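# Put blue foam block, else cardboard box, in door tote

## Task

Check the room's floor for a blue foam block. If one is there, place it inside the tote near the door; if there is none, place the cardboard box in that tote instead. The placed item must lie wholly within the tote, with no part sticking out past its rim. The robot must not tip over or be left leaning, or the task fails. The result must hold without the robot supporting it at the end.

## Robot and tools

ROBOT. A simulated Hello Robot Stretch 4 with one arm: an omni-wheel base, a lift that rides up a mast, an arm that telescopes straight forward, a wrist with yaw, pitch and roll, and a two-finger gripper. It stands about 1.6 m high; the base rim is within 0.23 m of the base origin. A loose object may occasionally get nudged by something outside the robot's control.

FRAMES. Base frame: origin on the floor below the base centre, x ahead, y to the left, z up. hand_pose is reported in it, for a point between the open fingertips; with all wrist joints at 0 its axes line up with the base frame. The printed hand position may be somewhat off. The odometry frame is where the base frame was when the scene began.

execute_actions. Argument "actions": a list holding one action or nothing (empty just reports state and images). An action may contain "base", "joints" or both, plus optional "pace" and "contact_limits"; or it holds only "end_of_arm". Everything in one action starts together and may finish at different moments.
- "base": exactly one key, each a relative offset from where the base last reported itself: translate_m (metres, straight ahead positive, -2 to 2), strafe_m (metres sideways, left positive, -2 to 2), rotate_rad (radians turning in place, counter-clockwise seen from above positive, -3.2 to 3.2).
- "joints": absolute targets, keyed by joint name: lift_m 0 to 1.2; arm_m 0 to 0.55 (extension); wrist_yaw_rad -1.134 to 4.276 (0 points ahead, positive turns left, 3.14 tucked back; beyond 3.4 the arm may obstruct); wrist_pitch_rad -1.117 to 4.259 (0 level, 1.57 pointing down); wrist_roll_rad -1.117 to 4.259 (0 keeps fingers at equal height, positive turns clockwise viewed from behind); gripper_m -0.038 to 0.141 (fingertip gap in metres; negative means they squeeze each other). Done tolerances: ±0.004 for lift, arm and gripper, ±0.02 for yaw and roll, ±0.05 for pitch. A joint target outside its range is clipped and the result notes it; any other bad value or unknown key rejects the whole call with no motion.
- "pace": "slow", "default" (if omitted), "fast" or "max". Base top speeds 0.1/0.3/0.4/0.6 m/s and 1/2/3/4 rad/s respectively, lowered when the lift is above 0.2 (down to 0.3 m/s and 1 rad/s at 1.2).
- "contact_limits": only {"arm_m": value}, 0 (gentlest) to 0.75 (firmest), default 0.5; the arm stops on contact above that force.
- {"end_of_arm": "enable_torque"} re-powers wrist or gripper motors that cut out.
A single action lasts at most 15 s. Parts not named in an action may keep driving toward an earlier target without the status showing it.
"cameras": list of head_camera, head_left_camera, head_right_camera, wrist_camera or "all"; omitted/null means all, [] means none. head_camera sits atop the mast facing forward and downward (turn the base to look around); the two head fisheyes look more steeply down and show the base and arm; wrist_camera looks along the fingers, which appear near its bottom edge. The "pictures" line lists the returned images in order.

wait: "seconds" 0 to 10; nothing new is commanded and the same report comes back.
zoom_image: "camera" plus "region" [x0, y0, x1, y1] in pixels from the top-left of that camera's latest full image, no larger than 504 by 504.
finished_scene: "scene" = number of the current scene; irreversible, ends it once the last command has been held, and reports success. Replying without any tool call also ends things, so always call a tool.

RESULT LINES. base_status / joint_status: "done"; "off_target" (stopped short, may still push); "contact_stop_at_<key>" (hit something; that part goes slack, a slack lift may sag under load and slack wheels may roll); "limit_stop_at_<name>" (built-in limit, e.g. own_body or tilt); "time_out"; "torque_fault" (a wrist or gripper motor overloaded and went limp until enable_torque). After these stops the old target is dropped. on_its_own covers uncommanded things; "held at" gives a held target, not the actual position. Slack parts recover when next commanded. lidar_m: 12 distances in metres in 30-degree sectors, first centred ahead and going counter-clockwise (4th left, 7th behind, 10th right); "-" means nothing seen or closer than 0.25 m; it senses from about 0.15 m up, so tabletops register, but may miss glass, thin legs and much behind. wrist_depth_mm: a 7x7 grid from top left of median depths, 100 to 2000 mm, "-" for invalid; the robot's own parts appear. base_odometry is wheel-based (slip counts as motion), heading -3.142 to 3.142, left positive; if turned_by_wheels and turned_by_imu disagree by more than ~0.1 rad, expect a collision or slip and a heading error of about their difference. base_tilt in degrees (forward, right positive) carries a fixed offset of up to ~1.5. motor_effort: percent of max, positive toward higher joint values, bracketed peak of last action (noisy); for wheel_0..2, positive pushes a right turn. An effort outside its rest range suggests contact or load.

GRIPPING. Command a gap smaller than the object; squeezing harder pulls it toward the wrist (up to a third of the shortfall), opening pushes it out. Gripper reading and "done" don't prove a grasp; a firm squeeze at commanded gap ≥0 shows as a clear gripper effort change. If fingertips jam against a surface below, raise the lift.

ORDER. Start by unfolding: lift_m 0.4 with wrist_yaw_rad 0 in one action. Look around, find the blue foam block (or else the cardboard box) and the tote by the door, approach, grasp, carry, release fully inside the tote, back away, then finish the scene.

AVOID. Turning or driving with over 1 kg held and arm_m above 0.2, especially at fast or max pace; steady hard pushes or pulls, worse with a high gripper or high contact limit; leaning past 6 degrees (limit_stop_at_tilt freezes lift, arm and wheels); rolled and upward-tilted wrist (pitch below -0.2 with roll below -0.4 or above 4) which risks own-body stops; pushing the gripper into things or holding over ~2 kg level (torque fault); drops, slams, hard hits. Robot state persists while replies are being composed, and shorter robot motion is better.

Each tool is called after "Request:" as name([rows], argument=value, ...), one row to a line, values as JSON.

## Session

Request:
execute_actions(actions=[])

Scene clock: 0.00 s.
base_odometry: x=+0.000 y=+0.000 heading=+0.000 (m, m, rad; odometry frame)
turned_by_wheels: +0.000 (rad since the last result)
turned_by_imu: +0.000 (rad since the last result)
base_tilt: forward=+0.0 right=+0.0 (deg)
lidar_m: 0.75 0.76 0.92 1.27 1.31 1.04 0.95 0.94 1.19 1.46 1.31 0.84
base_status: not commanded
joint_positions: lift_m=+0.144 arm_m=+0.002 wrist_yaw_rad=+3.134 wrist_pitch_rad=+0.003 wrist_roll_rad=+0.008 gripper_m=+0.057
joint_status: not commanded
motor_effort: lift_m=+18 arm_m=-1 wrist_yaw_rad=-1 wrist_pitch_rad=-7 wrist_roll_rad=-1 gripper_m=-5 wheel_0=+0 wheel_1=+0 wheel_2=+0 (%)
hand_pose: x=-0.1154 y=+0.0895 z=+0.3217 quat_wxyz=(+0.004, -0.001, +0.004, +1.000) (m; base frame)
wrist_depth_mm: - 140 1078 1118 1182 1229 1255 / - 127 169 1138 1160 1229 1255 / - 121 163 1118 1138 1229 1255 / 112 139 218 1098 1160 1205 1281 / 216 1042 1078 1118 1160 1205 1281 / 976 1008 204 1098 198 1160 1229 / 842 820 866 143 866 842 891
pictures: head_camera, head_left_camera, head_right_camera, wrist_camera
Images, in order (width x height): head_camera 420x560, head_left_camera 420x672, head_right_camera 420x672, wrist_camera 616x392.

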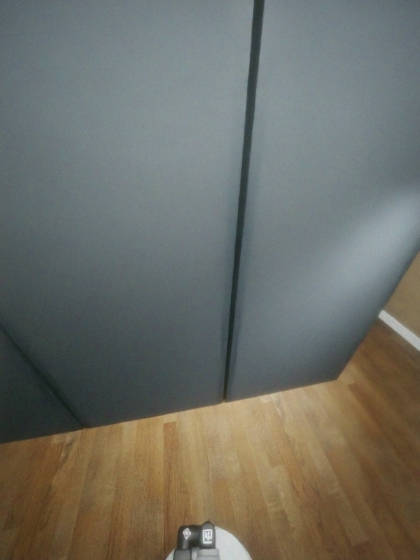

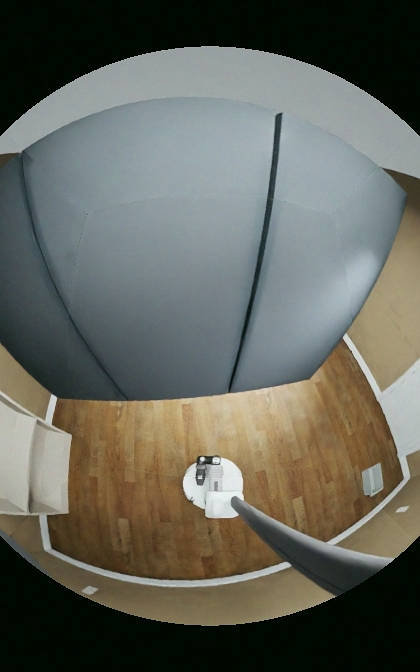

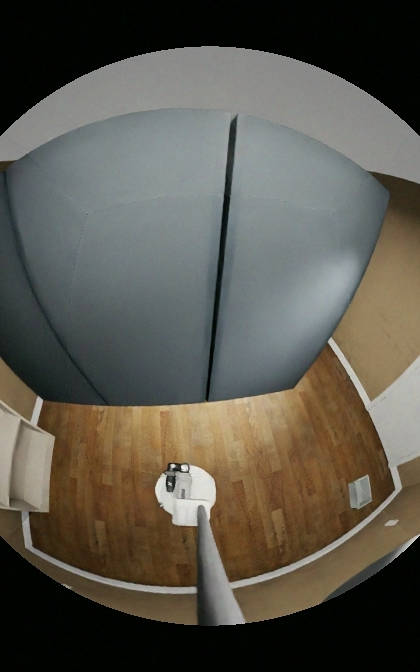

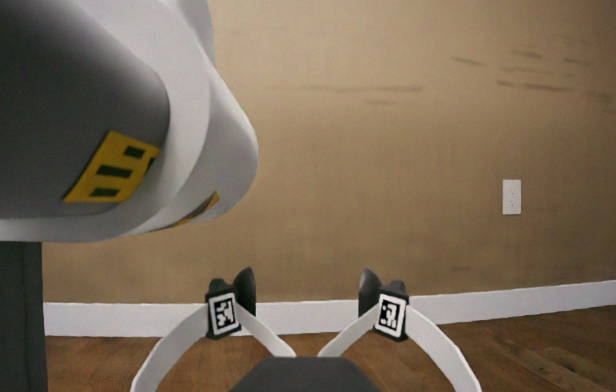

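Request:
execute_actions([
  {"base":{"rotate_rad":-1.2}},
], cameras=["head_camera","head_left_camera"])

Scene clock: 3.50 s.
base_odometry: x=+0.000 y=+0.000 heading=-1.200 (m, m, rad; odometry frame)
turned_by_wheels: -1.200 (rad since the last result)
turned_by_imu: -1.182 (rad since the last result)
base_tilt: forward=+0.0 right=+0.0 (deg)
lidar_m: 2.10 0.91 0.74 0.74 0.86 1.29 1.28 1.16 0.92 0.93 1.06 1.46
base_status: done
joint_positions: lift_m=+0.144 arm_m=+0.002 wrist_yaw_rad=+3.134 wrist_pitch_rad=+0.003 wrist_roll_rad=+0.008 gripper_m=+0.057
joint_status: not commanded
motor_effort: lift_m=+18(18) arm_m=+0(2) wrist_yaw_rad=-1(1) wrist_pitch_rad=-7(7) wrist_roll_rad=-1(1) gripper_m=-4(4) wheel_0=+1(4) wheel_1=+1(9) wheel_2=+0(6) (%)
hand_pose: x=-0.1154 y=+0.0895 z=+0.3217 quat_wxyz=(+0.004, -0.001, +0.004, +1.000) (m; base frame)
wrist_depth_mm: - 140 1661 1661 1537 1576 1366 / - 127 169 1708 1618 1576 1366 / - 121 163 1708 1661 1576 1397 / 112 139 219 1708 1618 1576 1397 / 216 1576 1863 1661 1618 1618 1397 / 1160 1281 205 1366 199 1308 1255 / 842 820 866 143 866 842 891
pictures: head_camera, head_left_camera
Images, in order (width x height): head_camera 420x560, head_left_camera 420x672.

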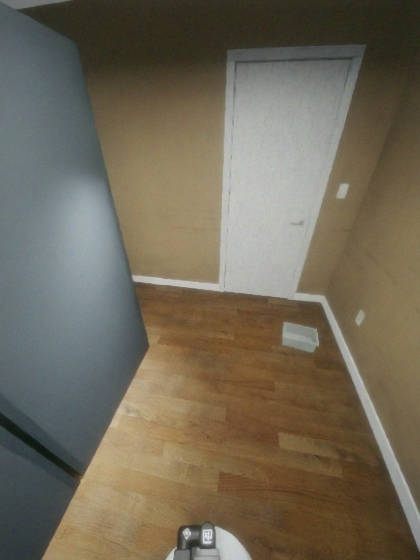

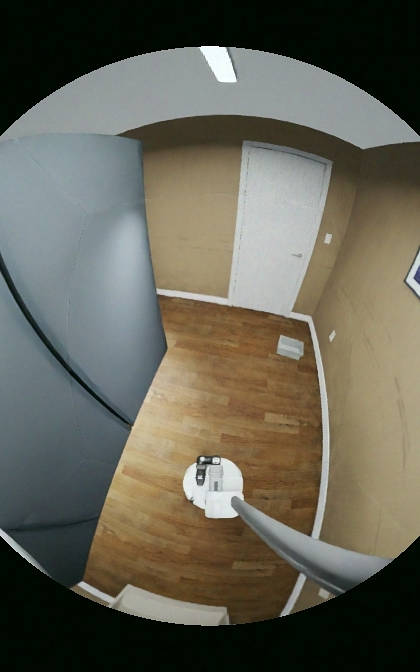

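Request:
execute_actions([
  {"base":{"translate_m":1.6},"pace":"fast"},
], cameras=[])

Request:
execute_actions([
  {"base":{"rotate_rad":1.5}},
], cameras=["head_camera","head_left_camera"])

Scene clock: 11.70 s.
base_odometry: x=+0.580 y=-1.491 heading=-1.200 (m, m, rad; odometry frame)
turned_by_wheels: +0.000 (rad since the last result)
turned_by_imu: -0.007 (rad since the last result)
base_tilt: forward=+0.0 right=+0.0 (deg)
lidar_m: 0.54 0.63 1.03 0.88 0.56 0.81 2.84 1.54 0.76 0.76 0.65 0.53
base_status: done
joint_positions: lift_m=+0.144 arm_m=+0.002 wrist_yaw_rad=+3.134 wrist_pitch_rad=+0.003 wrist_roll_rad=+0.008 gripper_m=+0.057
joint_status: not commanded
motor_effort: lift_m=+18(18) arm_m=+0(0) wrist_yaw_rad=-1(2) wrist_pitch_rad=-7(8) wrist_roll_rad=-1(2) gripper_m=-2(6) wheel_0=-1(9) wheel_1=+0(7) wheel_2=+1(12) (%)
hand_pose: x=-0.1154 y=+0.0895 z=+0.3217 quat_wxyz=(+0.004, -0.001, +0.004, +1.000) (m; base frame)
wrist_depth_mm: - 140 - - - 1160 691 / - 127 169 - - 1205 676 / - 121 164 - - 1205 691 / 112 139 219 - - 1205 691 / 216 - - - - 1229 691 / 1205 1281 205 1366 199 1098 668 / 831 820 866 143 866 831 683
pictures: none
No camera images: the call's "cameras" was empty. Leave "cameras" out to get every camera's image.

Scene clock: 13.70 s.
base_odometry: x=+0.580 y=-1.491 heading=+0.300 (m, m, rad; odometry frame)
turned_by_wheels: +1.500 (rad since the last result)
turned_by_imu: +1.478 (rad since the last result)
base_tilt: forward=+0.1 right=+0.0 (deg)
lidar_m: 2.67 0.58 0.75 2.85 1.60 0.77 0.76 0.69 0.52 0.54 0.61 0.95
base_status: done
joint_positions: lift_m=+0.144 arm_m=+0.002 wrist_yaw_rad=+3.134 wrist_pitch_rad=+0.003 wrist_roll_rad=+0.008 gripper_m=+0.057
joint_status: not commanded
motor_effort: lift_m=+18(18) arm_m=-1(1) wrist_yaw_rad=+0(1) wrist_pitch_rad=-7(7) wrist_roll_rad=-1(1) gripper_m=-5(3) wheel_0=+1(5) wheel_1=+1(8) wheel_2=+2(6) (%)
hand_pose: x=-0.1154 y=+0.0895 z=+0.3217 quat_wxyz=(+0.004, -0.001, +0.004, +1.000) (m; base frame)
wrist_depth_mm: - 140 1464 1430 1397 1336 1308 / - 127 169 1430 1397 1336 1308 / - 121 163 1397 1397 1336 1308 / 112 139 220 1430 1397 1336 1308 / 216 1042 1430 1397 1397 1336 1308 / 788 1078 204 1160 198 1308 1281 / 788 831 866 143 854 842 878
pictures: head_camera, head_left_camera
Images, in order (width x height): head_camera 420x560, head_left_camera 420x672.

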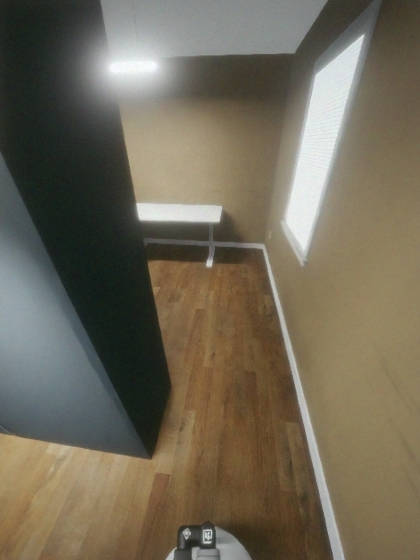

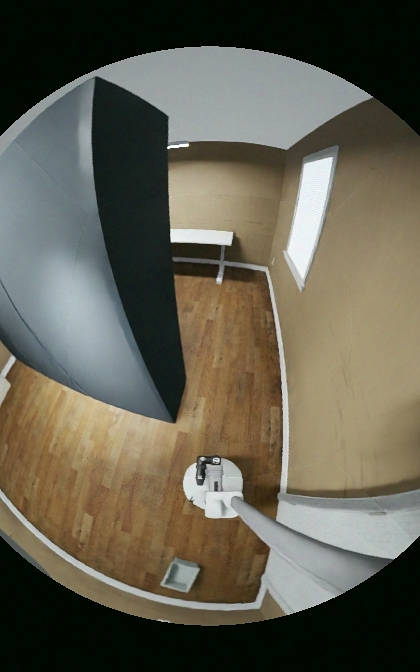

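Request:
execute_actions([
  {"base":{"rotate_rad":-0.12}},
], cameras=[])

Request:
execute_actions([
  {"base":{"strafe_m":-0.08}},
], cameras=["head_camera"])

Scene clock: 17.10 s.
base_odometry: x=+0.580 y=-1.491 heading=+0.180 (m, m, rad; odometry frame)
turned_by_wheels: -0.120 (rad since the last result)
turned_by_imu: -0.119 (rad since the last result)
base_tilt: forward=+0.0 right=+0.0 (deg)
lidar_m: 2.37 0.58 0.61 1.83 1.79 1.35 0.79 0.75 0.54 0.51 0.57 0.83
base_status: done
joint_positions: lift_m=+0.144 arm_m=+0.002 wrist_yaw_rad=+3.134 wrist_pitch_rad=+0.003 wrist_roll_rad=+0.008 gripper_m=+0.057
joint_status: not commanded
motor_effort: lift_m=+18(18) arm_m=-1(1) wrist_yaw_rad=-1(1) wrist_pitch_rad=-7(7) wrist_roll_rad=-1(1) gripper_m=+0(4) wheel_0=+0(2) wheel_1=+0(2) wheel_2=-2(6) (%)
hand_pose: x=-0.1154 y=+0.0895 z=+0.3217 quat_wxyz=(+0.004, -0.001, +0.004, +1.000) (m; base frame)
wrist_depth_mm: - 140 1430 1430 1397 1430 1464 / - 127 169 1430 1430 1430 1430 / - 121 164 1430 1397 1464 1397 / 112 139 219 1464 1430 1430 1430 / 216 1281 1430 1430 1397 1430 1397 / 904 1182 206 1078 198 1366 1281 / 831 820 854 143 866 854 878
pictures: none
No camera images: the call's "cameras" was empty. Leave "cameras" out to get every camera's image.

Scene clock: 18.43 s.
base_odometry: x=+0.594 y=-1.570 heading=+0.180 (m, m, rad; odometry frame)
turned_by_wheels: +0.000 (rad since the last result)
turned_by_imu: +0.000 (rad since the last result)
base_tilt: forward=+0.0 right=+0.0 (deg)
lidar_m: 2.05 0.64 0.62 1.83 1.80 0.79 0.80 0.65 0.46 0.44 0.50 0.71
base_status: done
joint_positions: lift_m=+0.144 arm_m=+0.002 wrist_yaw_rad=+3.134 wrist_pitch_rad=+0.003 wrist_roll_rad=+0.008 gripper_m=+0.057
joint_status: not commanded
motor_effort: lift_m=+18(18) arm_m=+0(1) wrist_yaw_rad=-1(1) wrist_pitch_rad=-7(7) wrist_roll_rad=+0(1) gripper_m=-2(4) wheel_0=+0(7) wheel_1=+0(9) wheel_2=+0(2) (%)
hand_pose: x=-0.1154 y=+0.0895 z=+0.3217 quat_wxyz=(+0.004, -0.001, +0.004, +1.000) (m; base frame)
wrist_depth_mm: - 140 1430 1397 1430 1430 1430 / - 127 169 1430 1464 1397 1430 / - 121 164 1430 1430 1397 1430 / 112 139 218 1430 1430 1430 1430 / 216 1060 1397 1430 1397 1397 1397 / 788 1078 205 1182 198 1308 1281 / 778 820 866 143 866 842 904
pictures: head_camera
Images, in order (width x height): head_camera 420x560.

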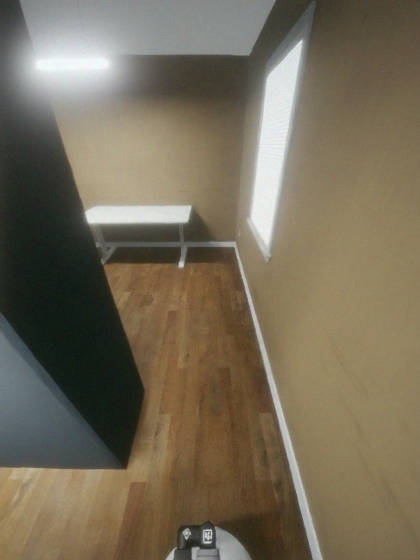

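Request:
execute_actions([
  {"base":{"translate_m":1.6},"pace":"fast"},
], cameras=[])

Request:
execute_actions([
  {"base":{"rotate_rad":1.57}},
], cameras=["head_camera","head_left_camera"])

Scene clock: 26.60 s.
base_odometry: x=+2.169 y=-1.283 heading=+0.180 (m, m, rad; odometry frame)
turned_by_wheels: +0.000 (rad since the last result)
turned_by_imu: -0.006 (rad since the last result)
base_tilt: forward=+0.0 right=+0.0 (deg)
lidar_m: 1.08 1.10 1.52 2.39 0.99 0.82 1.80 0.74 0.52 0.46 0.49 0.67
base_status: done
joint_positions: lift_m=+0.144 arm_m=+0.002 wrist_yaw_rad=+3.134 wrist_pitch_rad=+0.003 wrist_roll_rad=+0.008 gripper_m=+0.057
joint_status: not commanded
motor_effort: lift_m=+18(18) arm_m=-1(1) wrist_yaw_rad=-1(2) wrist_pitch_rad=-8(8) wrist_roll_rad=-1(2) gripper_m=-3(4) wheel_0=-2(11) wheel_1=+0(9) wheel_2=+1(14) (%)
hand_pose: x=-0.1154 y=+0.0895 z=+0.3217 quat_wxyz=(+0.004, -0.001, +0.004, +1.000) (m; base frame)
wrist_depth_mm: - 140 - - - 1118 1229 / - 127 169 - - 1281 1281 / - 121 164 - - 891 1078 / 112 139 218 - - 976 1281 / 215 1205 - - - 976 1281 / 866 1138 205 1366 198 946 1025 / 820 820 866 143 866 809 820
pictures: none
No camera images: the call's "cameras" was empty. Leave "cameras" out to get every camera's image.

Scene clock: 28.67 s.
base_odometry: x=+2.169 y=-1.283 heading=+1.750 (m, m, rad; odometry frame)
turned_by_wheels: +1.570 (rad since the last result)
turned_by_imu: +1.547 (rad since the last result)
base_tilt: forward=+0.0 right=+0.0 (deg)
lidar_m: 2.42 0.98 0.82 1.73 0.70 0.53 0.46 0.48 0.66 1.05 1.11 1.50
base_status: done
joint_positions: lift_m=+0.144 arm_m=+0.002 wrist_yaw_rad=+3.134 wrist_pitch_rad=+0.003 wrist_roll_rad=+0.008 gripper_m=+0.057
joint_status: not commanded
motor_effort: lift_m=+18(18) arm_m=-1(1) wrist_yaw_rad=-2(1) wrist_pitch_rad=-7(8) wrist_roll_rad=-1(1) gripper_m=-4(2) wheel_0=-1(5) wheel_1=+1(5) wheel_2=+0(7) (%)
hand_pose: x=-0.1154 y=+0.0895 z=+0.3217 quat_wxyz=(+0.004, -0.001, +0.004, +1.000) (m; base frame)
wrist_depth_mm: - 140 640 634 634 634 627 / - 127 169 627 634 634 634 / - 121 164 634 634 634 634 / 113 139 217 634 627 627 627 / 216 634 627 627 627 627 621 / 634 634 205 627 198 621 615 / 627 627 627 143 634 621 627
pictures: head_camera, head_left_camera
Images, in order (width x height): head_camera 420x560, head_left_camera 420x672.

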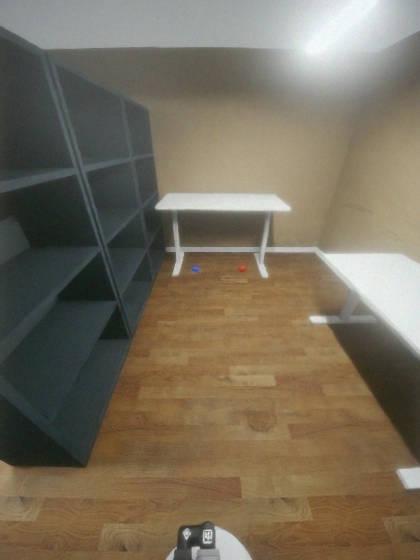

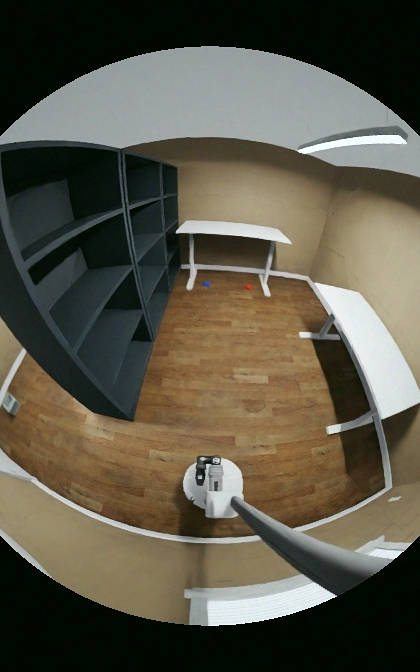

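Blue object under the desk, ~2.55 m away.

Request:
execute_actions([
  {"base":{"translate_m":1.7},"joints":{"lift_m":0.4,"wrist_yaw_rad":0,"wrist_pitch_rad":0.8,"gripper_m":0.13},"pace":"fast"},
])

Scene clock: 36.40 s.
base_odometry: x=+1.865 y=+0.390 heading=+1.750 (m, m, rad; odometry frame)
turned_by_wheels: +0.000 (rad since the last result)
turned_by_imu: -0.007 (rad since the last result)
base_tilt: forward=+0.1 right=+0.0 (deg)
lidar_m: 0.70 0.74 0.68 0.64 0.70 0.97 2.21 1.54 1.12 1.07 1.00 0.73
base_status: done
joint_positions: lift_m=+0.172 arm_m=+0.002 wrist_yaw_rad=+2.729 wrist_pitch_rad=+0.412 wrist_roll_rad=+0.008 gripper_m=+0.130
joint_status: lift_m limit_stop_at_own_body (moved +0.028 of +0.256); wrist_yaw_rad limit_stop_at_own_body (moved -0.405 of -3.134); wrist_pitch_rad limit_stop_at_own_body (moved +0.409 of +0.797); the others done
on_its_own: wrist_yaw_rad is held at +2.729, not at your +0.000, since a limit_stop_at_own_body; wrist_pitch_rad is held at +0.410, not at your +0.800, since a limit_stop_at_own_body; lift_m is slack since a limit_stop_at_own_body (your +0.400 is given up); arm_m is slack since a limit_stop_at_own_body
motor_effort: lift_m=+18(24) arm_m=+0(1) wrist_yaw_rad=-2(7) wrist_pitch_rad=-6(6) wrist_roll_rad=-1(1) gripper_m=+0(4) wheel_0=-1(4) wheel_1=+0(9) wheel_2=+0(13) (%)
hand_pose: x=-0.0348 y=+0.1860 z=+0.2351 quat_wxyz=(+0.201, -0.199, +0.046, +0.958) (m; base frame)
wrist_depth_mm: 1863 1983 - 1430 1464 1182 564 / 1921 - - 1499 1537 676 603 / 1576 1576 1537 1397 1205 699 654 / 976 991 991 991 931 723 699 / 707 715 723 732 732 699 615 / 241 224 239 554 554 525 564 / 203 200 204 148 473 466 480
pictures: head_camera, head_left_camera, head_right_camera, wrist_camera
Images, in order (width x height): head_camera 420x560, head_left_camera 420x672, head_right_camera 420x672, wrist_camera 616x392.

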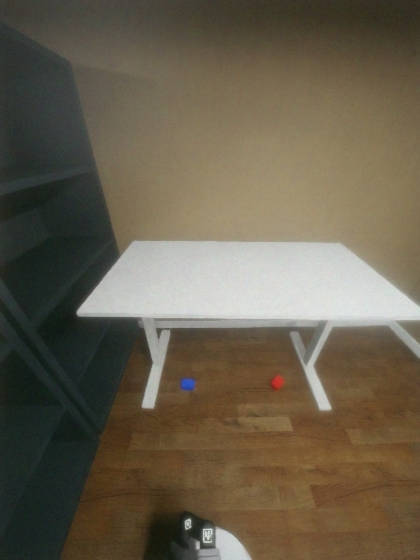

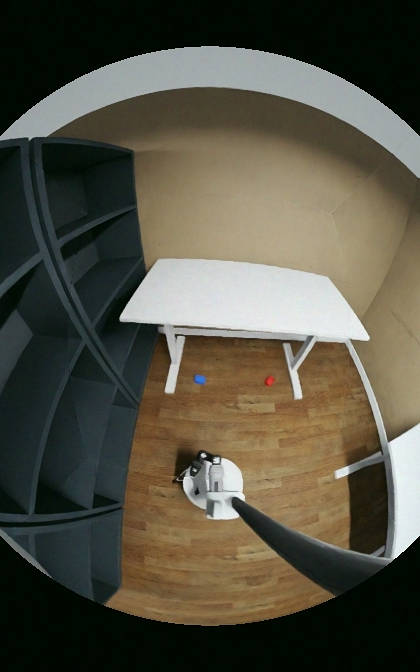

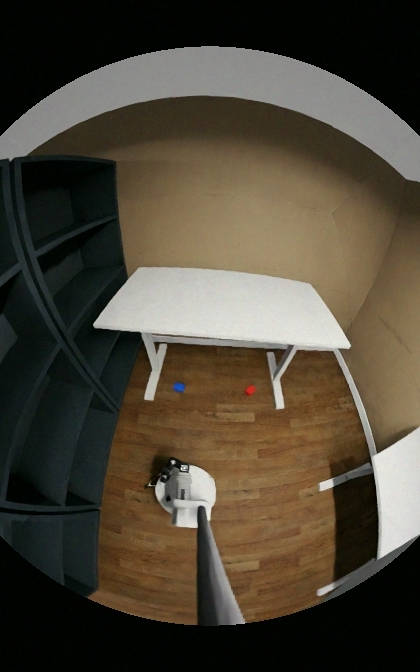

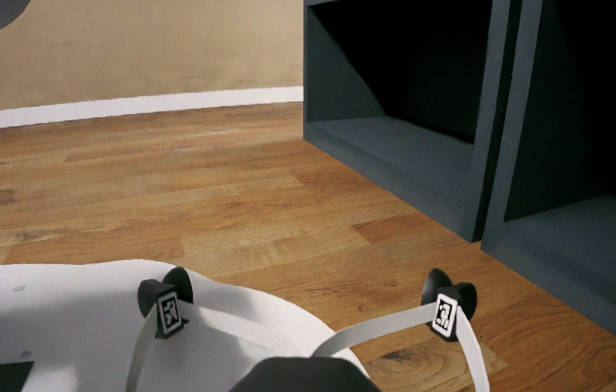

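Request:
execute_actions([
  {"joints":{"lift_m":0.35,"wrist_pitch_rad":0.0}},
], cameras=[])

Request:
execute_actions([
  {"base":{"strafe_m":0.1},"joints":{"wrist_yaw_rad":0,"arm_m":0.0}},
], cameras=[])

Request:
execute_actions([
  {"joints":{"wrist_pitch_rad":0.9,"lift_m":0.3}},
], cameras=["head_camera","wrist_camera"])

Scene clock: 40.67 s.
base_odometry: x=+1.865 y=+0.390 heading=+1.750 (m, m, rad; odometry frame)
turned_by_wheels: +0.000 (rad since the last result)
turned_by_imu: +0.000 (rad since the last result)
base_tilt: forward=+0.0 right=+0.0 (deg)
lidar_m: 0.70 0.75 0.69 0.66 0.69 0.99 2.20 1.54 1.10 1.07 0.99 0.73
base_status: not commanded
joint_positions: lift_m=+0.350 arm_m=+0.002 wrist_yaw_rad=+2.729 wrist_pitch_rad=+0.003 wrist_roll_rad=+0.008 gripper_m=+0.130
joint_status: all done
on_its_own: wrist_yaw_rad is held at +2.729, not at your +0.000, since a limit_stop_at_own_body; arm_m is slack since a limit_stop_at_own_body
motor_effort: lift_m=+22(25) arm_m=+0(0) wrist_yaw_rad=-1(2) wrist_pitch_rad=-9(16) wrist_roll_rad=-2(1) gripper_m=+0(1) wheel_0=-1(1) wheel_1=+0(0) wheel_2=+1(0) (%)
hand_pose: x=-0.0568 y=+0.1957 z=+0.5270 quat_wxyz=(+0.205, -0.001, +0.004, +0.979) (m; base frame)
wrist_depth_mm: - - - 1537 1618 691 683 / 1983 - - 1576 1205 699 676 / 215 - - 1576 1661 699 676 / 286 - - 1576 1618 699 668 / - - - 1576 1576 691 647 / 1921 1618 1863 1576 1576 634 676 / 1366 1308 1336 148 1160 654 668
pictures: none
No camera images: the call's "cameras" was empty. Leave "cameras" out to get every camera's image.

Scene clock: 42.83 s.
base_odometry: x=+1.767 y=+0.372 heading=+1.750 (m, m, rad; odometry frame)
turned_by_wheels: +0.000 (rad since the last result)
turned_by_imu: +0.000 (rad since the last result)
base_tilt: forward=+0.0 right=+0.0 (deg)
lidar_m: 0.70 0.76 0.58 0.54 0.60 0.82 2.20 1.74 1.20 1.17 0.99 0.75
base_status: done
joint_positions: lift_m=+0.350 arm_m=+0.002 wrist_yaw_rad=+0.000 wrist_pitch_rad=+0.003 wrist_roll_rad=+0.008 gripper_m=+0.130
joint_status: all done
joint sent to its limit — the command would take arm_m past its lower limit, so that joint was sent only as far as its limit.
motor_effort: lift_m=+22(22) arm_m=+0(3) wrist_yaw_rad=-2(7) wrist_pitch_rad=-8(9) wrist_roll_rad=-2(1) gripper_m=+1(1) wheel_0=+2(8) wheel_1=+0(11) wheel_2=+0(0) (%)
hand_pose: x=+0.4610 y=-0.0873 z=+0.5270 quat_wxyz=(+1.000, +0.004, +0.001, +0.000) (m; base frame)
wrist_depth_mm: 866 768 768 778 759 750 732 / 1182 1098 1118 1138 1118 1078 917 / 1281 1281 1336 1336 1308 1308 1308 / 1308 1281 1336 1308 1336 1336 1308 / 1281 1281 1336 1336 1336 1308 1308 / 1281 854 1308 1308 1308 1336 1308 / 1138 1160 1308 148 1308 1255 1308
pictures: none
No camera images: the call's "cameras" was empty. Leave "cameras" out to get every camera's image.

Scene clock: 43.93 s.
base_odometry: x=+1.767 y=+0.372 heading=+1.750 (m, m, rad; odometry frame)
turned_by_wheels: +0.000 (rad since the last result)
turned_by_imu: +0.000 (rad since the last result)
base_tilt: forward=+0.0 right=+0.0 (deg)
lidar_m: 0.72 0.77 0.58 0.56 0.59 0.80 2.21 1.72 1.22 1.15 0.99 0.74
base_status: not commanded
joint_positions: lift_m=+0.300 arm_m=+0.002 wrist_yaw_rad=+0.000 wrist_pitch_rad=+0.901 wrist_roll_rad=+0.008 gripper_m=+0.130
joint_status: all done
motor_effort: lift_m=+13(22) arm_m=+0(0) wrist_yaw_rad=-1(2) wrist_pitch_rad=-2(6) wrist_roll_rad=-2(1) gripper_m=-2(1) wheel_0=+2(2) wheel_1=+0(0) wheel_2=+0(1) (%)
hand_pose: x=+0.3516 y=-0.0874 z=+0.2524 quat_wxyz=(+0.900, +0.004, +0.435, -0.002) (m; base frame)
wrist_depth_mm: 904 904 931 931 946 931 946 / 809 768 768 788 788 809 759 / 683 676 683 676 676 691 691 / 603 603 603 603 597 603 603 / 530 535 535 539 539 539 539 / 477 462 477 484 477 459 477 / 439 439 439 148 439 433 439
pictures: head_camera, wrist_camera
Images, in order (width x height): head_camera 420x560, wrist_camera 616x392.

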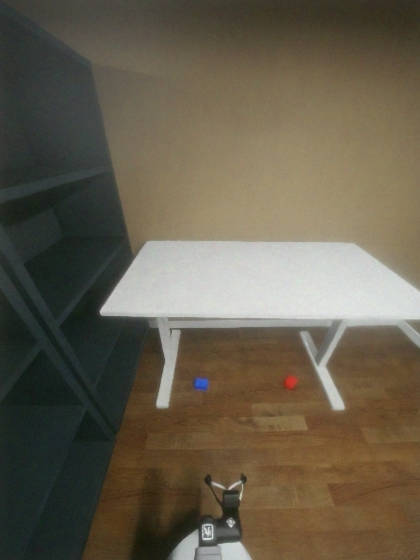

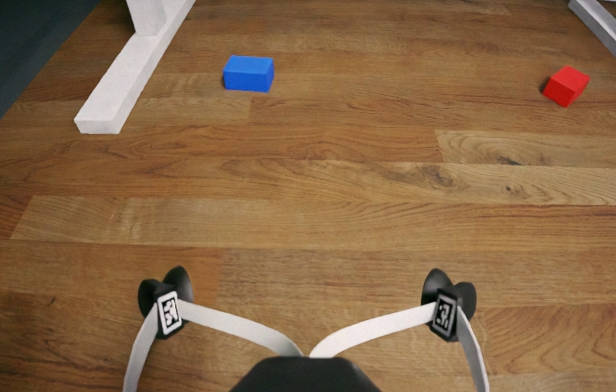

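Request:
execute_actions([
  {"base":{"strafe_m":0.13},"joints":{"wrist_pitch_rad":1.57,"arm_m":0.4,"gripper_m":0.14}},
], cameras=[])

Request:
execute_actions([
  {"base":{"translate_m":0.2}},
], cameras=["head_camera","wrist_camera"])

Scene clock: 50.67 s.
base_odometry: x=+1.639 y=+0.349 heading=+1.750 (m, m, rad; odometry frame)
turned_by_wheels: +0.000 (rad since the last result)
turned_by_imu: -0.001 (rad since the last result)
base_tilt: forward=+0.1 right=+0.0 (deg)
lidar_m: 0.71 0.62 0.43 0.42 0.45 0.62 2.20 1.93 1.35 1.29 1.00 0.75
base_status: done
joint_positions: lift_m=+0.300 arm_m=+0.399 wrist_yaw_rad=+0.000 wrist_pitch_rad=+1.570 wrist_roll_rad=+0.008 gripper_m=+0.140
joint_status: all done
motor_effort: lift_m=+13(13) arm_m=+4(2) wrist_yaw_rad=-2(0) wrist_pitch_rad=+1(3) wrist_roll_rad=-1(2) gripper_m=-2(2) wheel_0=+0(10) wheel_1=-2(6) wheel_2=+0(0) (%)
hand_pose: x=+0.5705 y=-0.0874 z=+0.1901 quat_wxyz=(+0.707, +0.003, +0.707, -0.003) (m; base frame)
wrist_depth_mm: 384 418 418 418 415 418 415 / 418 418 415 418 415 418 418 / 418 418 418 418 418 418 415 / 415 418 415 418 415 415 418 / 418 413 415 415 415 415 415 / 415 213 415 413 415 413 415 / 415 415 415 144 413 415 413
pictures: none
No camera images: the call's "cameras" was empty. Leave "cameras" out to get every camera's image.

Scene clock: 52.73 s.
base_odometry: x=+1.603 y=+0.546 heading=+1.750 (m, m, rad; odometry frame)
turned_by_wheels: +0.000 (rad since the last result)
turned_by_imu: -0.001 (rad since the last result)
base_tilt: forward=+0.1 right=+0.0 (deg)
lidar_m: 0.51 0.56 0.46 0.42 0.46 0.63 2.40 1.88 1.37 1.31 0.74 0.53
base_status: done
joint_positions: lift_m=+0.300 arm_m=+0.399 wrist_yaw_rad=+0.000 wrist_pitch_rad=+1.570 wrist_roll_rad=+0.008 gripper_m=+0.140
joint_status: not commanded
motor_effort: lift_m=+13(13) arm_m=+4(4) wrist_yaw_rad=-2(2) wrist_pitch_rad=+2(1) wrist_roll_rad=-1(1) gripper_m=-1(0) wheel_0=+1(6) wheel_1=+1(1) wheel_2=+2(6) (%)
hand_pose: x=+0.5705 y=-0.0874 z=+0.1901 quat_wxyz=(+0.707, +0.003, +0.707, -0.003) (m; base frame)
wrist_depth_mm: 384 418 418 418 415 418 418 / 379 418 415 373 415 415 418 / 382 415 418 415 415 415 418 / 382 415 415 415 418 418 413 / 415 415 415 413 413 415 413 / 415 213 415 415 415 413 413 / 415 415 415 144 413 410 413
pictures: head_camera, wrist_camera
Images, in order (width x height): head_camera 420x560, wrist_camera 616x392.

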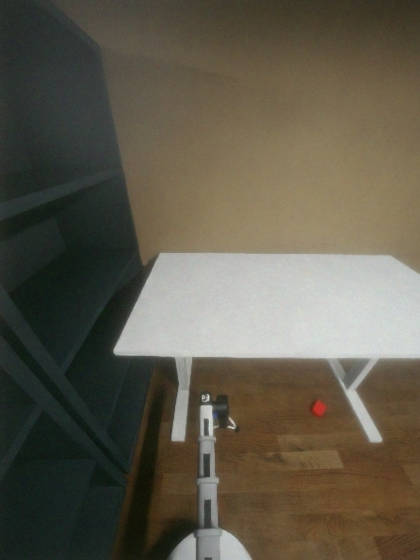

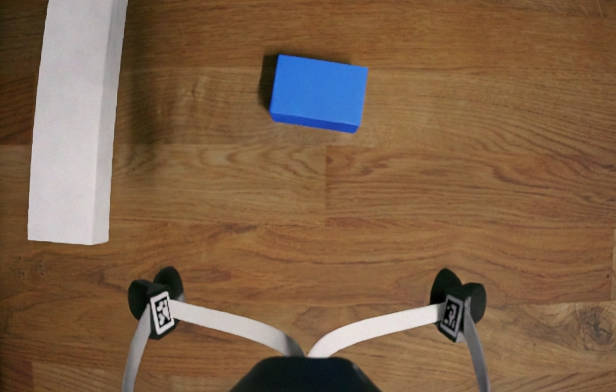

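Request:
execute_actions([
  {"joints":{"arm_m":0.55,"wrist_roll_rad":1.70,"lift_m":0.22}},
], cameras=["wrist_camera"])

Scene clock: 57.23 s.
base_odometry: x=+1.603 y=+0.546 heading=+1.750 (m, m, rad; odometry frame)
turned_by_wheels: +0.000 (rad since the last result)
turned_by_imu: +0.000 (rad since the last result)
base_tilt: forward=+0.0 right=+0.0 (deg)
lidar_m: 0.51 0.55 0.45 0.42 0.46 0.62 2.40 1.90 1.36 1.33 0.71 0.54
base_status: not commanded
joint_positions: lift_m=+0.220 arm_m=+0.549 wrist_yaw_rad=+0.000 wrist_pitch_rad=+1.570 wrist_roll_rad=+1.700 gripper_m=+0.140
joint_status: all done
motor_effort: lift_m=+13(16) arm_m=+4(7) wrist_yaw_rad=-2(2) wrist_pitch_rad=+0(0) wrist_roll_rad=+0(4) gripper_m=+1(1) wheel_0=+1(1) wheel_1=+1(1) wheel_2=+2(2) (%)
hand_pose: x=+0.7204 y=-0.0874 z=+0.1101 quat_wxyz=(+0.467, +0.531, +0.467, -0.531) (m; base frame)
wrist_depth_mm: 336 336 340 340 336 338 338 / 336 336 336 336 338 336 338 / 336 336 336 334 338 338 336 / 336 336 334 336 336 336 336 / 334 336 334 290 334 334 334 / 334 213 290 289 334 334 334 / 334 334 334 144 332 334 332
pictures: wrist_camera
Images, in order (width x height): wrist_camera 616x392.

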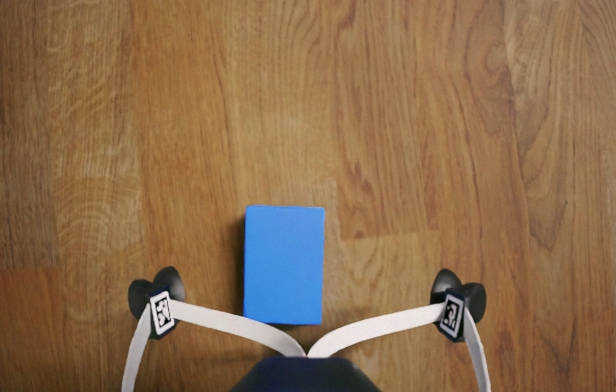

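Request:
execute_actions([
  {"base":{"translate_m":0.018},"joints":{"lift_m":0.14}},
], cameras=["wrist_camera"])

Request:
execute_actions([
  {"joints":{"gripper_m":0.02}},
], cameras=["wrist_camera"])

Request:
execute_actions([
  {"joints":{"lift_m":0.35}},
], cameras=["wrist_camera"])

Scene clock: 61.03 s.
base_odometry: x=+1.600 y=+0.563 heading=+1.750 (m, m, rad; odometry frame)
turned_by_wheels: +0.000 (rad since the last result)
turned_by_imu: +0.000 (rad since the last result)
base_tilt: forward=+0.0 right=+0.0 (deg)
lidar_m: 0.50 0.53 0.42 0.40 0.45 0.64 2.43 1.89 1.39 1.31 0.72 0.52
base_status: done
joint_positions: lift_m=+0.140 arm_m=+0.549 wrist_yaw_rad=+0.000 wrist_pitch_rad=+1.570 wrist_roll_rad=+1.700 gripper_m=+0.140
joint_status: all done
motor_effort: lift_m=+13(14) arm_m=+4(4) wrist_yaw_rad=-2(3) wrist_pitch_rad=+0(0) wrist_roll_rad=+0(1) gripper_m=+0(1) wheel_0=+0(6) wheel_1=+0(6) wheel_2=+0(6) (%)
hand_pose: x=+0.7204 y=-0.0874 z=+0.0301 quat_wxyz=(+0.467, +0.531, +0.467, -0.531) (m; base frame)
wrist_depth_mm: 257 256 256 256 257 257 - / 255 256 256 256 256 256 257 / 255 255 255 254 255 256 256 / 255 254 255 255 256 256 255 / 254 254 254 210 254 255 256 / 253 213 253 209 215 254 254 / 253 253 253 144 254 254 -
pictures: wrist_camera
Images, in order (width x height): wrist_camera 616x392.

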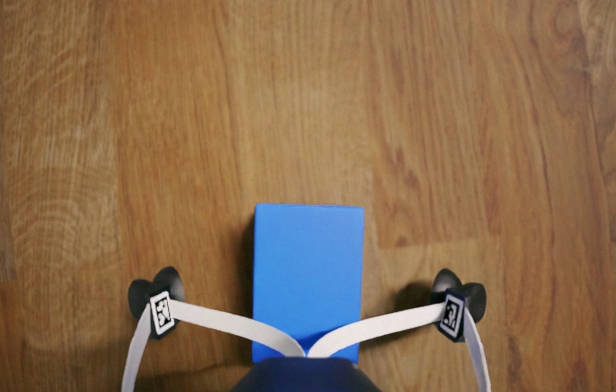

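Scene clock: 63.20 s.
base_odometry: x=+1.600 y=+0.563 heading=+1.750 (m, m, rad; odometry frame)
turned_by_wheels: +0.000 (rad since the last result)
turned_by_imu: +0.000 (rad since the last result)
base_tilt: forward=+0.0 right=+0.0 (deg)
lidar_m: 0.50 0.54 0.43 0.42 0.45 0.65 2.41 1.90 1.38 1.32 0.71 0.52
base_status: not commanded
joint_positions: lift_m=+0.140 arm_m=+0.549 wrist_yaw_rad=+0.000 wrist_pitch_rad=+1.570 wrist_roll_rad=+1.700 gripper_m=+0.021
joint_status: all done
motor_effort: lift_m=+13(13) arm_m=+4(4) wrist_yaw_rad=-1(2) wrist_pitch_rad=+0(1) wrist_roll_rad=+0(0) gripper_m=-24(22) wheel_0=+0(0) wheel_1=+0(0) wheel_2=+0(0) (%)
hand_pose: x=+0.7204 y=-0.0874 z=+0.0301 quat_wxyz=(+0.467, +0.531, +0.467, -0.531) (m; base frame)
wrist_depth_mm: 256 256 256 256 257 257 - / 255 255 256 255 256 255 256 / 255 256 256 256 255 256 256 / 255 254 254 255 256 255 255 / 253 255 255 197 254 255 255 / 253 254 196 196 197 254 254 / 253 253 253 196 253 253 -
pictures: wrist_camera
Images, in order (width x height): wrist_camera 616x392.

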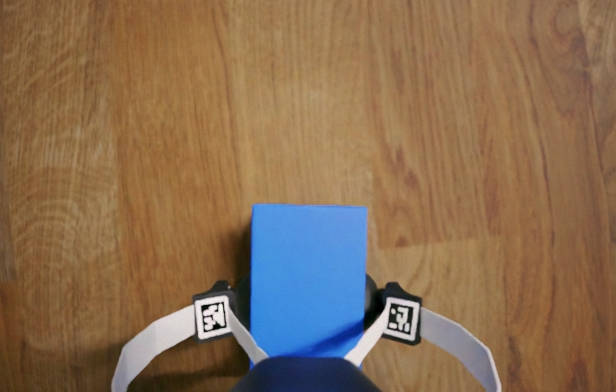

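Scene clock: 65.17 s.
base_odometry: x=+1.600 y=+0.563 heading=+1.750 (m, m, rad; odometry frame)
turned_by_wheels: +0.000 (rad since the last result)
turned_by_imu: +0.000 (rad since the last result)
base_tilt: forward=+0.1 right=+0.0 (deg)
lidar_m: 0.50 0.53 0.42 0.42 0.43 0.62 2.42 1.91 1.37 1.32 0.72 0.52
base_status: not commanded
joint_positions: lift_m=+0.350 arm_m=+0.549 wrist_yaw_rad=+0.000 wrist_pitch_rad=+1.570 wrist_roll_rad=+1.700 gripper_m=+0.021
joint_status: all done
motor_effort: lift_m=+23(25) arm_m=+4(4) wrist_yaw_rad=-2(2) wrist_pitch_rad=-1(1) wrist_roll_rad=+0(0) gripper_m=-21(22) wheel_0=+0(0) wheel_1=+0(0) wheel_2=+0(0) (%)
hand_pose: x=+0.7205 y=-0.0874 z=+0.2393 quat_wxyz=(+0.467, +0.531, +0.467, -0.531) (m; base frame)
wrist_depth_mm: 466 466 469 469 469 469 469 / 466 466 466 469 469 469 469 / 466 466 466 466 469 469 469 / 466 466 466 466 462 466 466 / 462 462 466 198 466 466 462 / 462 466 196 196 198 462 466 / 462 462 462 196 462 462 466
pictures: wrist_camera
Images, in order (width x height): wrist_camera 616x392.

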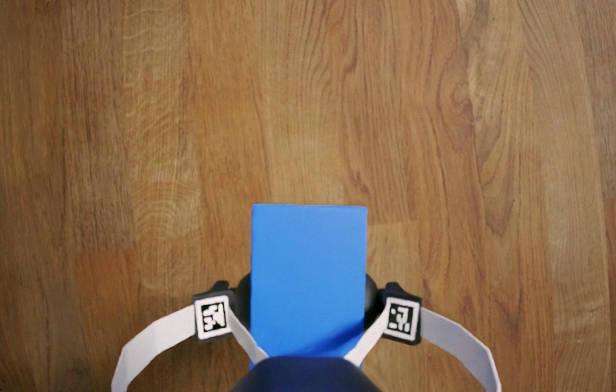

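Back up to 0.45 from the wall behind.

Request:
execute_actions([
  {"base":{"translate_m":-1.96},"joints":{"arm_m":0.1},"pace":"fast"},
], cameras=[])

Request:
execute_actions([
  {"base":{"rotate_rad":1.61},"joints":{"lift_m":0.45}},
], cameras=["head_camera"])

Scene clock: 73.83 s.
base_odometry: x=+1.950 y=-1.365 heading=+1.750 (m, m, rad; odometry frame)
turned_by_wheels: +0.000 (rad since the last result)
turned_by_imu: +0.007 (rad since the last result)
base_tilt: forward=+0.0 right=+0.0 (deg)
lidar_m: 1.75 0.68 0.70 1.58 0.66 0.46 0.44 0.44 0.61 1.31 1.34 1.88
base_status: done
joint_positions: lift_m=+0.350 arm_m=+0.101 wrist_yaw_rad=+0.000 wrist_pitch_rad=+1.570 wrist_roll_rad=+1.700 gripper_m=+0.021
joint_status: all done
motor_effort: lift_m=+22(23) arm_m=-4(8) wrist_yaw_rad=-1(3) wrist_pitch_rad=-1(2) wrist_roll_rad=-1(0) gripper_m=-22(22) wheel_0=+0(8) wheel_1=+0(5) wheel_2=+0(13) (%)
hand_pose: x=+0.2717 y=-0.0874 z=+0.2394 quat_wxyz=(+0.467, +0.531, +0.467, -0.531) (m; base frame)
wrist_depth_mm: 469 469 469 469 473 473 473 / 466 466 469 469 469 469 469 / 469 466 466 469 469 314 263 / 466 466 469 469 462 253 252 / 466 466 469 198 315 252 252 / 466 462 197 197 197 251 251 / 462 469 466 196 276 251 -
pictures: none
No camera images: the call's "cameras" was empty. Leave "cameras" out to get every camera's image.

Scene clock: 75.90 s.
base_odometry: x=+1.950 y=-1.365 heading=-2.923 (m, m, rad; odometry frame)
turned_by_wheels: +1.610 (rad since the last result)
turned_by_imu: +1.587 (rad since the last result)
base_tilt: forward=+0.0 right=+0.0 (deg)
lidar_m: 1.47 0.62 0.46 0.43 0.46 0.68 1.32 1.38 1.96 1.49 0.67 0.74
base_status: done
joint_positions: lift_m=+0.450 arm_m=+0.101 wrist_yaw_rad=+0.000 wrist_pitch_rad=+1.570 wrist_roll_rad=+1.700 gripper_m=+0.021
joint_status: all done
motor_effort: lift_m=+22(23) arm_m=-4(3) wrist_yaw_rad=-2(1) wrist_pitch_rad=+0(0) wrist_roll_rad=-1(0) gripper_m=-24(26) wheel_0=+1(4) wheel_1=+2(5) wheel_2=+0(3) (%)
hand_pose: x=+0.2718 y=-0.0874 z=+0.3394 quat_wxyz=(+0.467, +0.531, +0.467, -0.531) (m; base frame)
wrist_depth_mm: 574 569 569 574 569 569 574 / 574 569 569 574 569 569 569 / 564 574 569 569 569 387 359 / 569 564 569 569 433 353 351 / 569 564 564 198 353 353 351 / 564 569 196 197 197 351 349 / 564 564 564 196 353 351 351
pictures: head_camera
Images, in order (width x height): head_camera 420x560.

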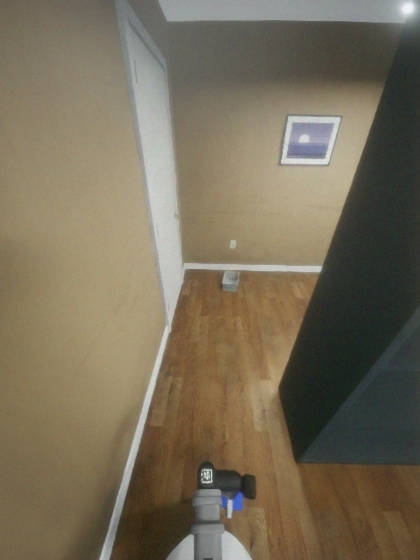

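Request:
execute_actions([
  {"base":{"translate_m":1.5},"pace":"fast"},
], cameras=[])

Request:
execute_actions([
  {"base":{"strafe_m":-0.17},"joints":{"wrist_roll_rad":0.0,"arm_m":0.35,"lift_m":0.5}},
], cameras=["head_camera","wrist_camera"])

Scene clock: 84.97 s.
base_odometry: x=+0.486 y=-1.691 heading=-2.923 (m, m, rad; odometry frame)
turned_by_wheels: +0.000 (rad since the last result)
turned_by_imu: -0.007 (rad since the last result)
base_tilt: forward=+0.0 right=+0.0 (deg)
lidar_m: 1.14 0.46 0.35 0.33 0.37 0.56 1.83 0.80 0.84 2.90 1.54 0.67
base_status: done
joint_positions: lift_m=+0.450 arm_m=+0.101 wrist_yaw_rad=+0.000 wrist_pitch_rad=+1.570 wrist_roll_rad=+1.700 gripper_m=+0.021
joint_status: not commanded
motor_effort: lift_m=+22(22) arm_m=-4(4) wrist_yaw_rad=-2(1) wrist_pitch_rad=+0(0) wrist_roll_rad=+0(1) gripper_m=-23(20) wheel_0=-1(4) wheel_1=-2(8) wheel_2=+0(10) (%)
hand_pose: x=+0.2718 y=-0.0874 z=+0.3394 quat_wxyz=(+0.467, +0.531, +0.467, -0.531) (m; base frame)
wrist_depth_mm: 569 574 569 569 569 569 574 / 539 569 564 574 569 574 569 / 554 569 569 569 569 387 359 / 574 564 569 569 433 353 353 / 564 564 564 198 353 351 351 / 559 564 196 197 197 351 349 / 564 564 564 197 355 349 351
pictures: none
No camera images: the call's "cameras" was empty. Leave "cameras" out to get every camera's image.

Scene clock: 86.83 s.
base_odometry: x=+0.449 y=-1.525 heading=-2.923 (m, m, rad; odometry frame)
turned_by_wheels: +0.000 (rad since the last result)
turned_by_imu: +0.000 (rad since the last result)
base_tilt: forward=+0.0 right=+0.0 (deg)
lidar_m: 1.14 0.68 0.50 0.46 0.55 0.82 2.89 0.71 0.87 2.89 1.51 1.21
base_status: done
joint_positions: lift_m=+0.500 arm_m=+0.349 wrist_yaw_rad=+0.000 wrist_pitch_rad=+1.570 wrist_roll_rad=+0.000 gripper_m=+0.021
joint_status: all done
motor_effort: lift_m=+23(24) arm_m=+4(3) wrist_yaw_rad=-3(2) wrist_pitch_rad=+0(2) wrist_roll_rad=-2(9) gripper_m=-25(24) wheel_0=+0(6) wheel_1=+1(10) wheel_2=+0(3) (%)
hand_pose: x=+0.5205 y=-0.0874 z=+0.3893 quat_wxyz=(+0.707, +0.000, +0.707, +0.000) (m; base frame)
wrist_depth_mm: 621 627 621 615 615 621 627 / 621 615 615 615 627 621 621 / 615 621 615 615 615 615 621 / 615 621 615 615 615 615 615 / 621 615 615 198 615 615 615 / 615 615 198 198 197 621 615 / 615 615 615 197 615 615 615
pictures: head_camera, wrist_camera
Images, in order (width x height): head_camera 420x560, wrist_camera 616x392.

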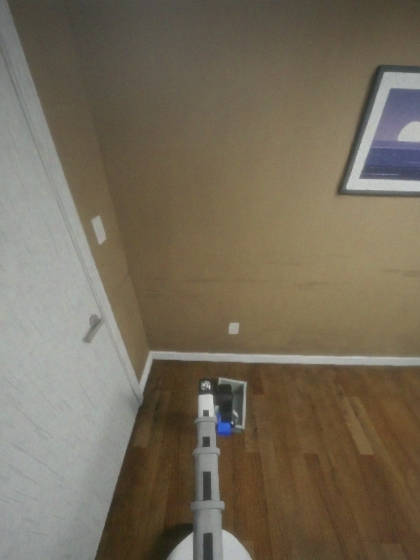

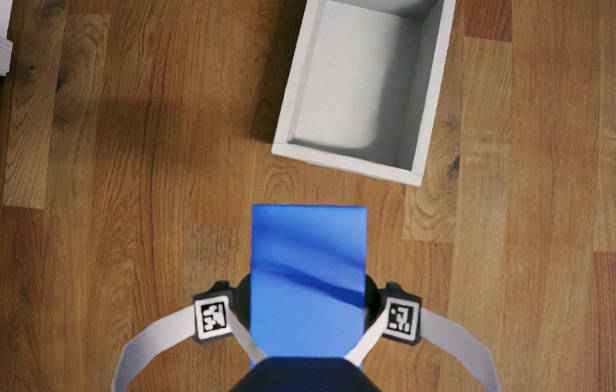

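Request:
execute_actions([
  {"base":{"strafe_m":-0.092},"joints":{"wrist_roll_rad":1.79,"arm_m":0.55}},
], cameras=[])

Request:
execute_actions([
  {"base":{"translate_m":0.04},"joints":{"lift_m":0.36}},
], cameras=["head_camera","wrist_camera"])

Scene clock: 91.97 s.
base_odometry: x=+0.429 y=-1.435 heading=-2.923 (m, m, rad; odometry frame)
turned_by_wheels: +0.000 (rad since the last result)
turned_by_imu: +0.000 (rad since the last result)
base_tilt: forward=+0.1 right=+0.0 (deg)
lidar_m: 0.60 0.81 0.63 0.58 0.66 0.93 1.04 0.64 0.86 2.80 1.51 1.17
base_status: done
joint_positions: lift_m=+0.500 arm_m=+0.549 wrist_yaw_rad=+0.000 wrist_pitch_rad=+1.570 wrist_roll_rad=+1.790 gripper_m=+0.021
joint_status: all done
motor_effort: lift_m=+22(23) arm_m=+5(4) wrist_yaw_rad=-2(2) wrist_pitch_rad=+0(1) wrist_roll_rad=+1(4) gripper_m=-23(26) wheel_0=+0(3) wheel_1=+2(8) wheel_2=-1(1) (%)
hand_pose: x=+0.7204 y=-0.0874 z=+0.3893 quat_wxyz=(+0.443, +0.552, +0.442, -0.551) (m; base frame)
wrist_depth_mm: 621 621 621 621 627 621 621 / 615 621 615 615 621 621 621 / 621 609 621 615 621 621 615 / 615 615 609 496 621 615 621 / 597 615 609 198 615 615 615 / 580 615 196 198 197 621 615 / 574 615 609 197 615 621 615
pictures: none
No camera images: the call's "cameras" was empty. Leave "cameras" out to get every camera's image.

Scene clock: 93.60 s.
base_odometry: x=+0.390 y=-1.444 heading=-2.923 (m, m, rad; odometry frame)
turned_by_wheels: +0.000 (rad since the last result)
turned_by_imu: +0.000 (rad since the last result)
base_tilt: forward=+0.1 right=+0.0 (deg)
lidar_m: 0.57 0.79 0.61 0.58 0.64 0.95 1.02 0.69 0.94 2.80 1.46 1.13
base_status: done
joint_positions: lift_m=+0.360 arm_m=+0.549 wrist_yaw_rad=+0.000 wrist_pitch_rad=+1.570 wrist_roll_rad=+1.790 gripper_m=+0.021
joint_status: all done
motor_effort: lift_m=+14(21) arm_m=+4(4) wrist_yaw_rad=-2(2) wrist_pitch_rad=-1(0) wrist_roll_rad=+0(1) gripper_m=-26(22) wheel_0=-1(7) wheel_1=-1(5) wheel_2=+1(8) (%)
hand_pose: x=+0.7205 y=-0.0874 z=+0.2501 quat_wxyz=(+0.443, +0.552, +0.442, -0.551) (m; base frame)
wrist_depth_mm: 477 480 477 477 477 480 480 / 477 477 477 477 477 480 477 / 477 473 473 480 477 477 477 / 477 477 407 355 394 480 477 / 473 473 473 198 473 477 477 / 477 473 198 197 197 473 473 / 469 353 353 197 355 473 477
pictures: head_camera, wrist_camera
Images, in order (width x height): head_camera 420x560, wrist_camera 616x392.

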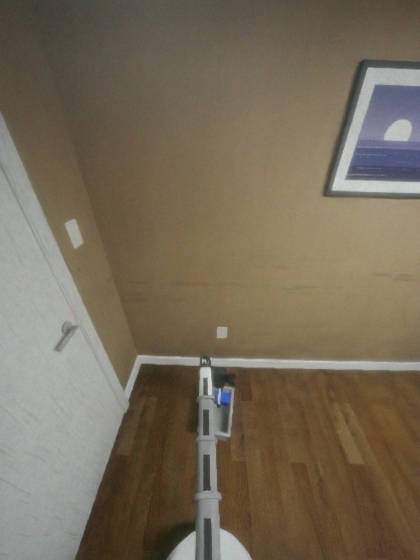

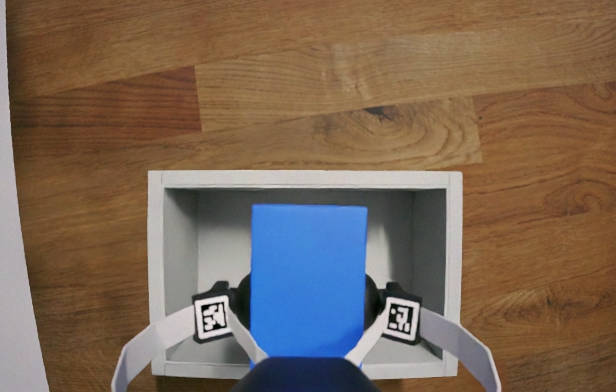

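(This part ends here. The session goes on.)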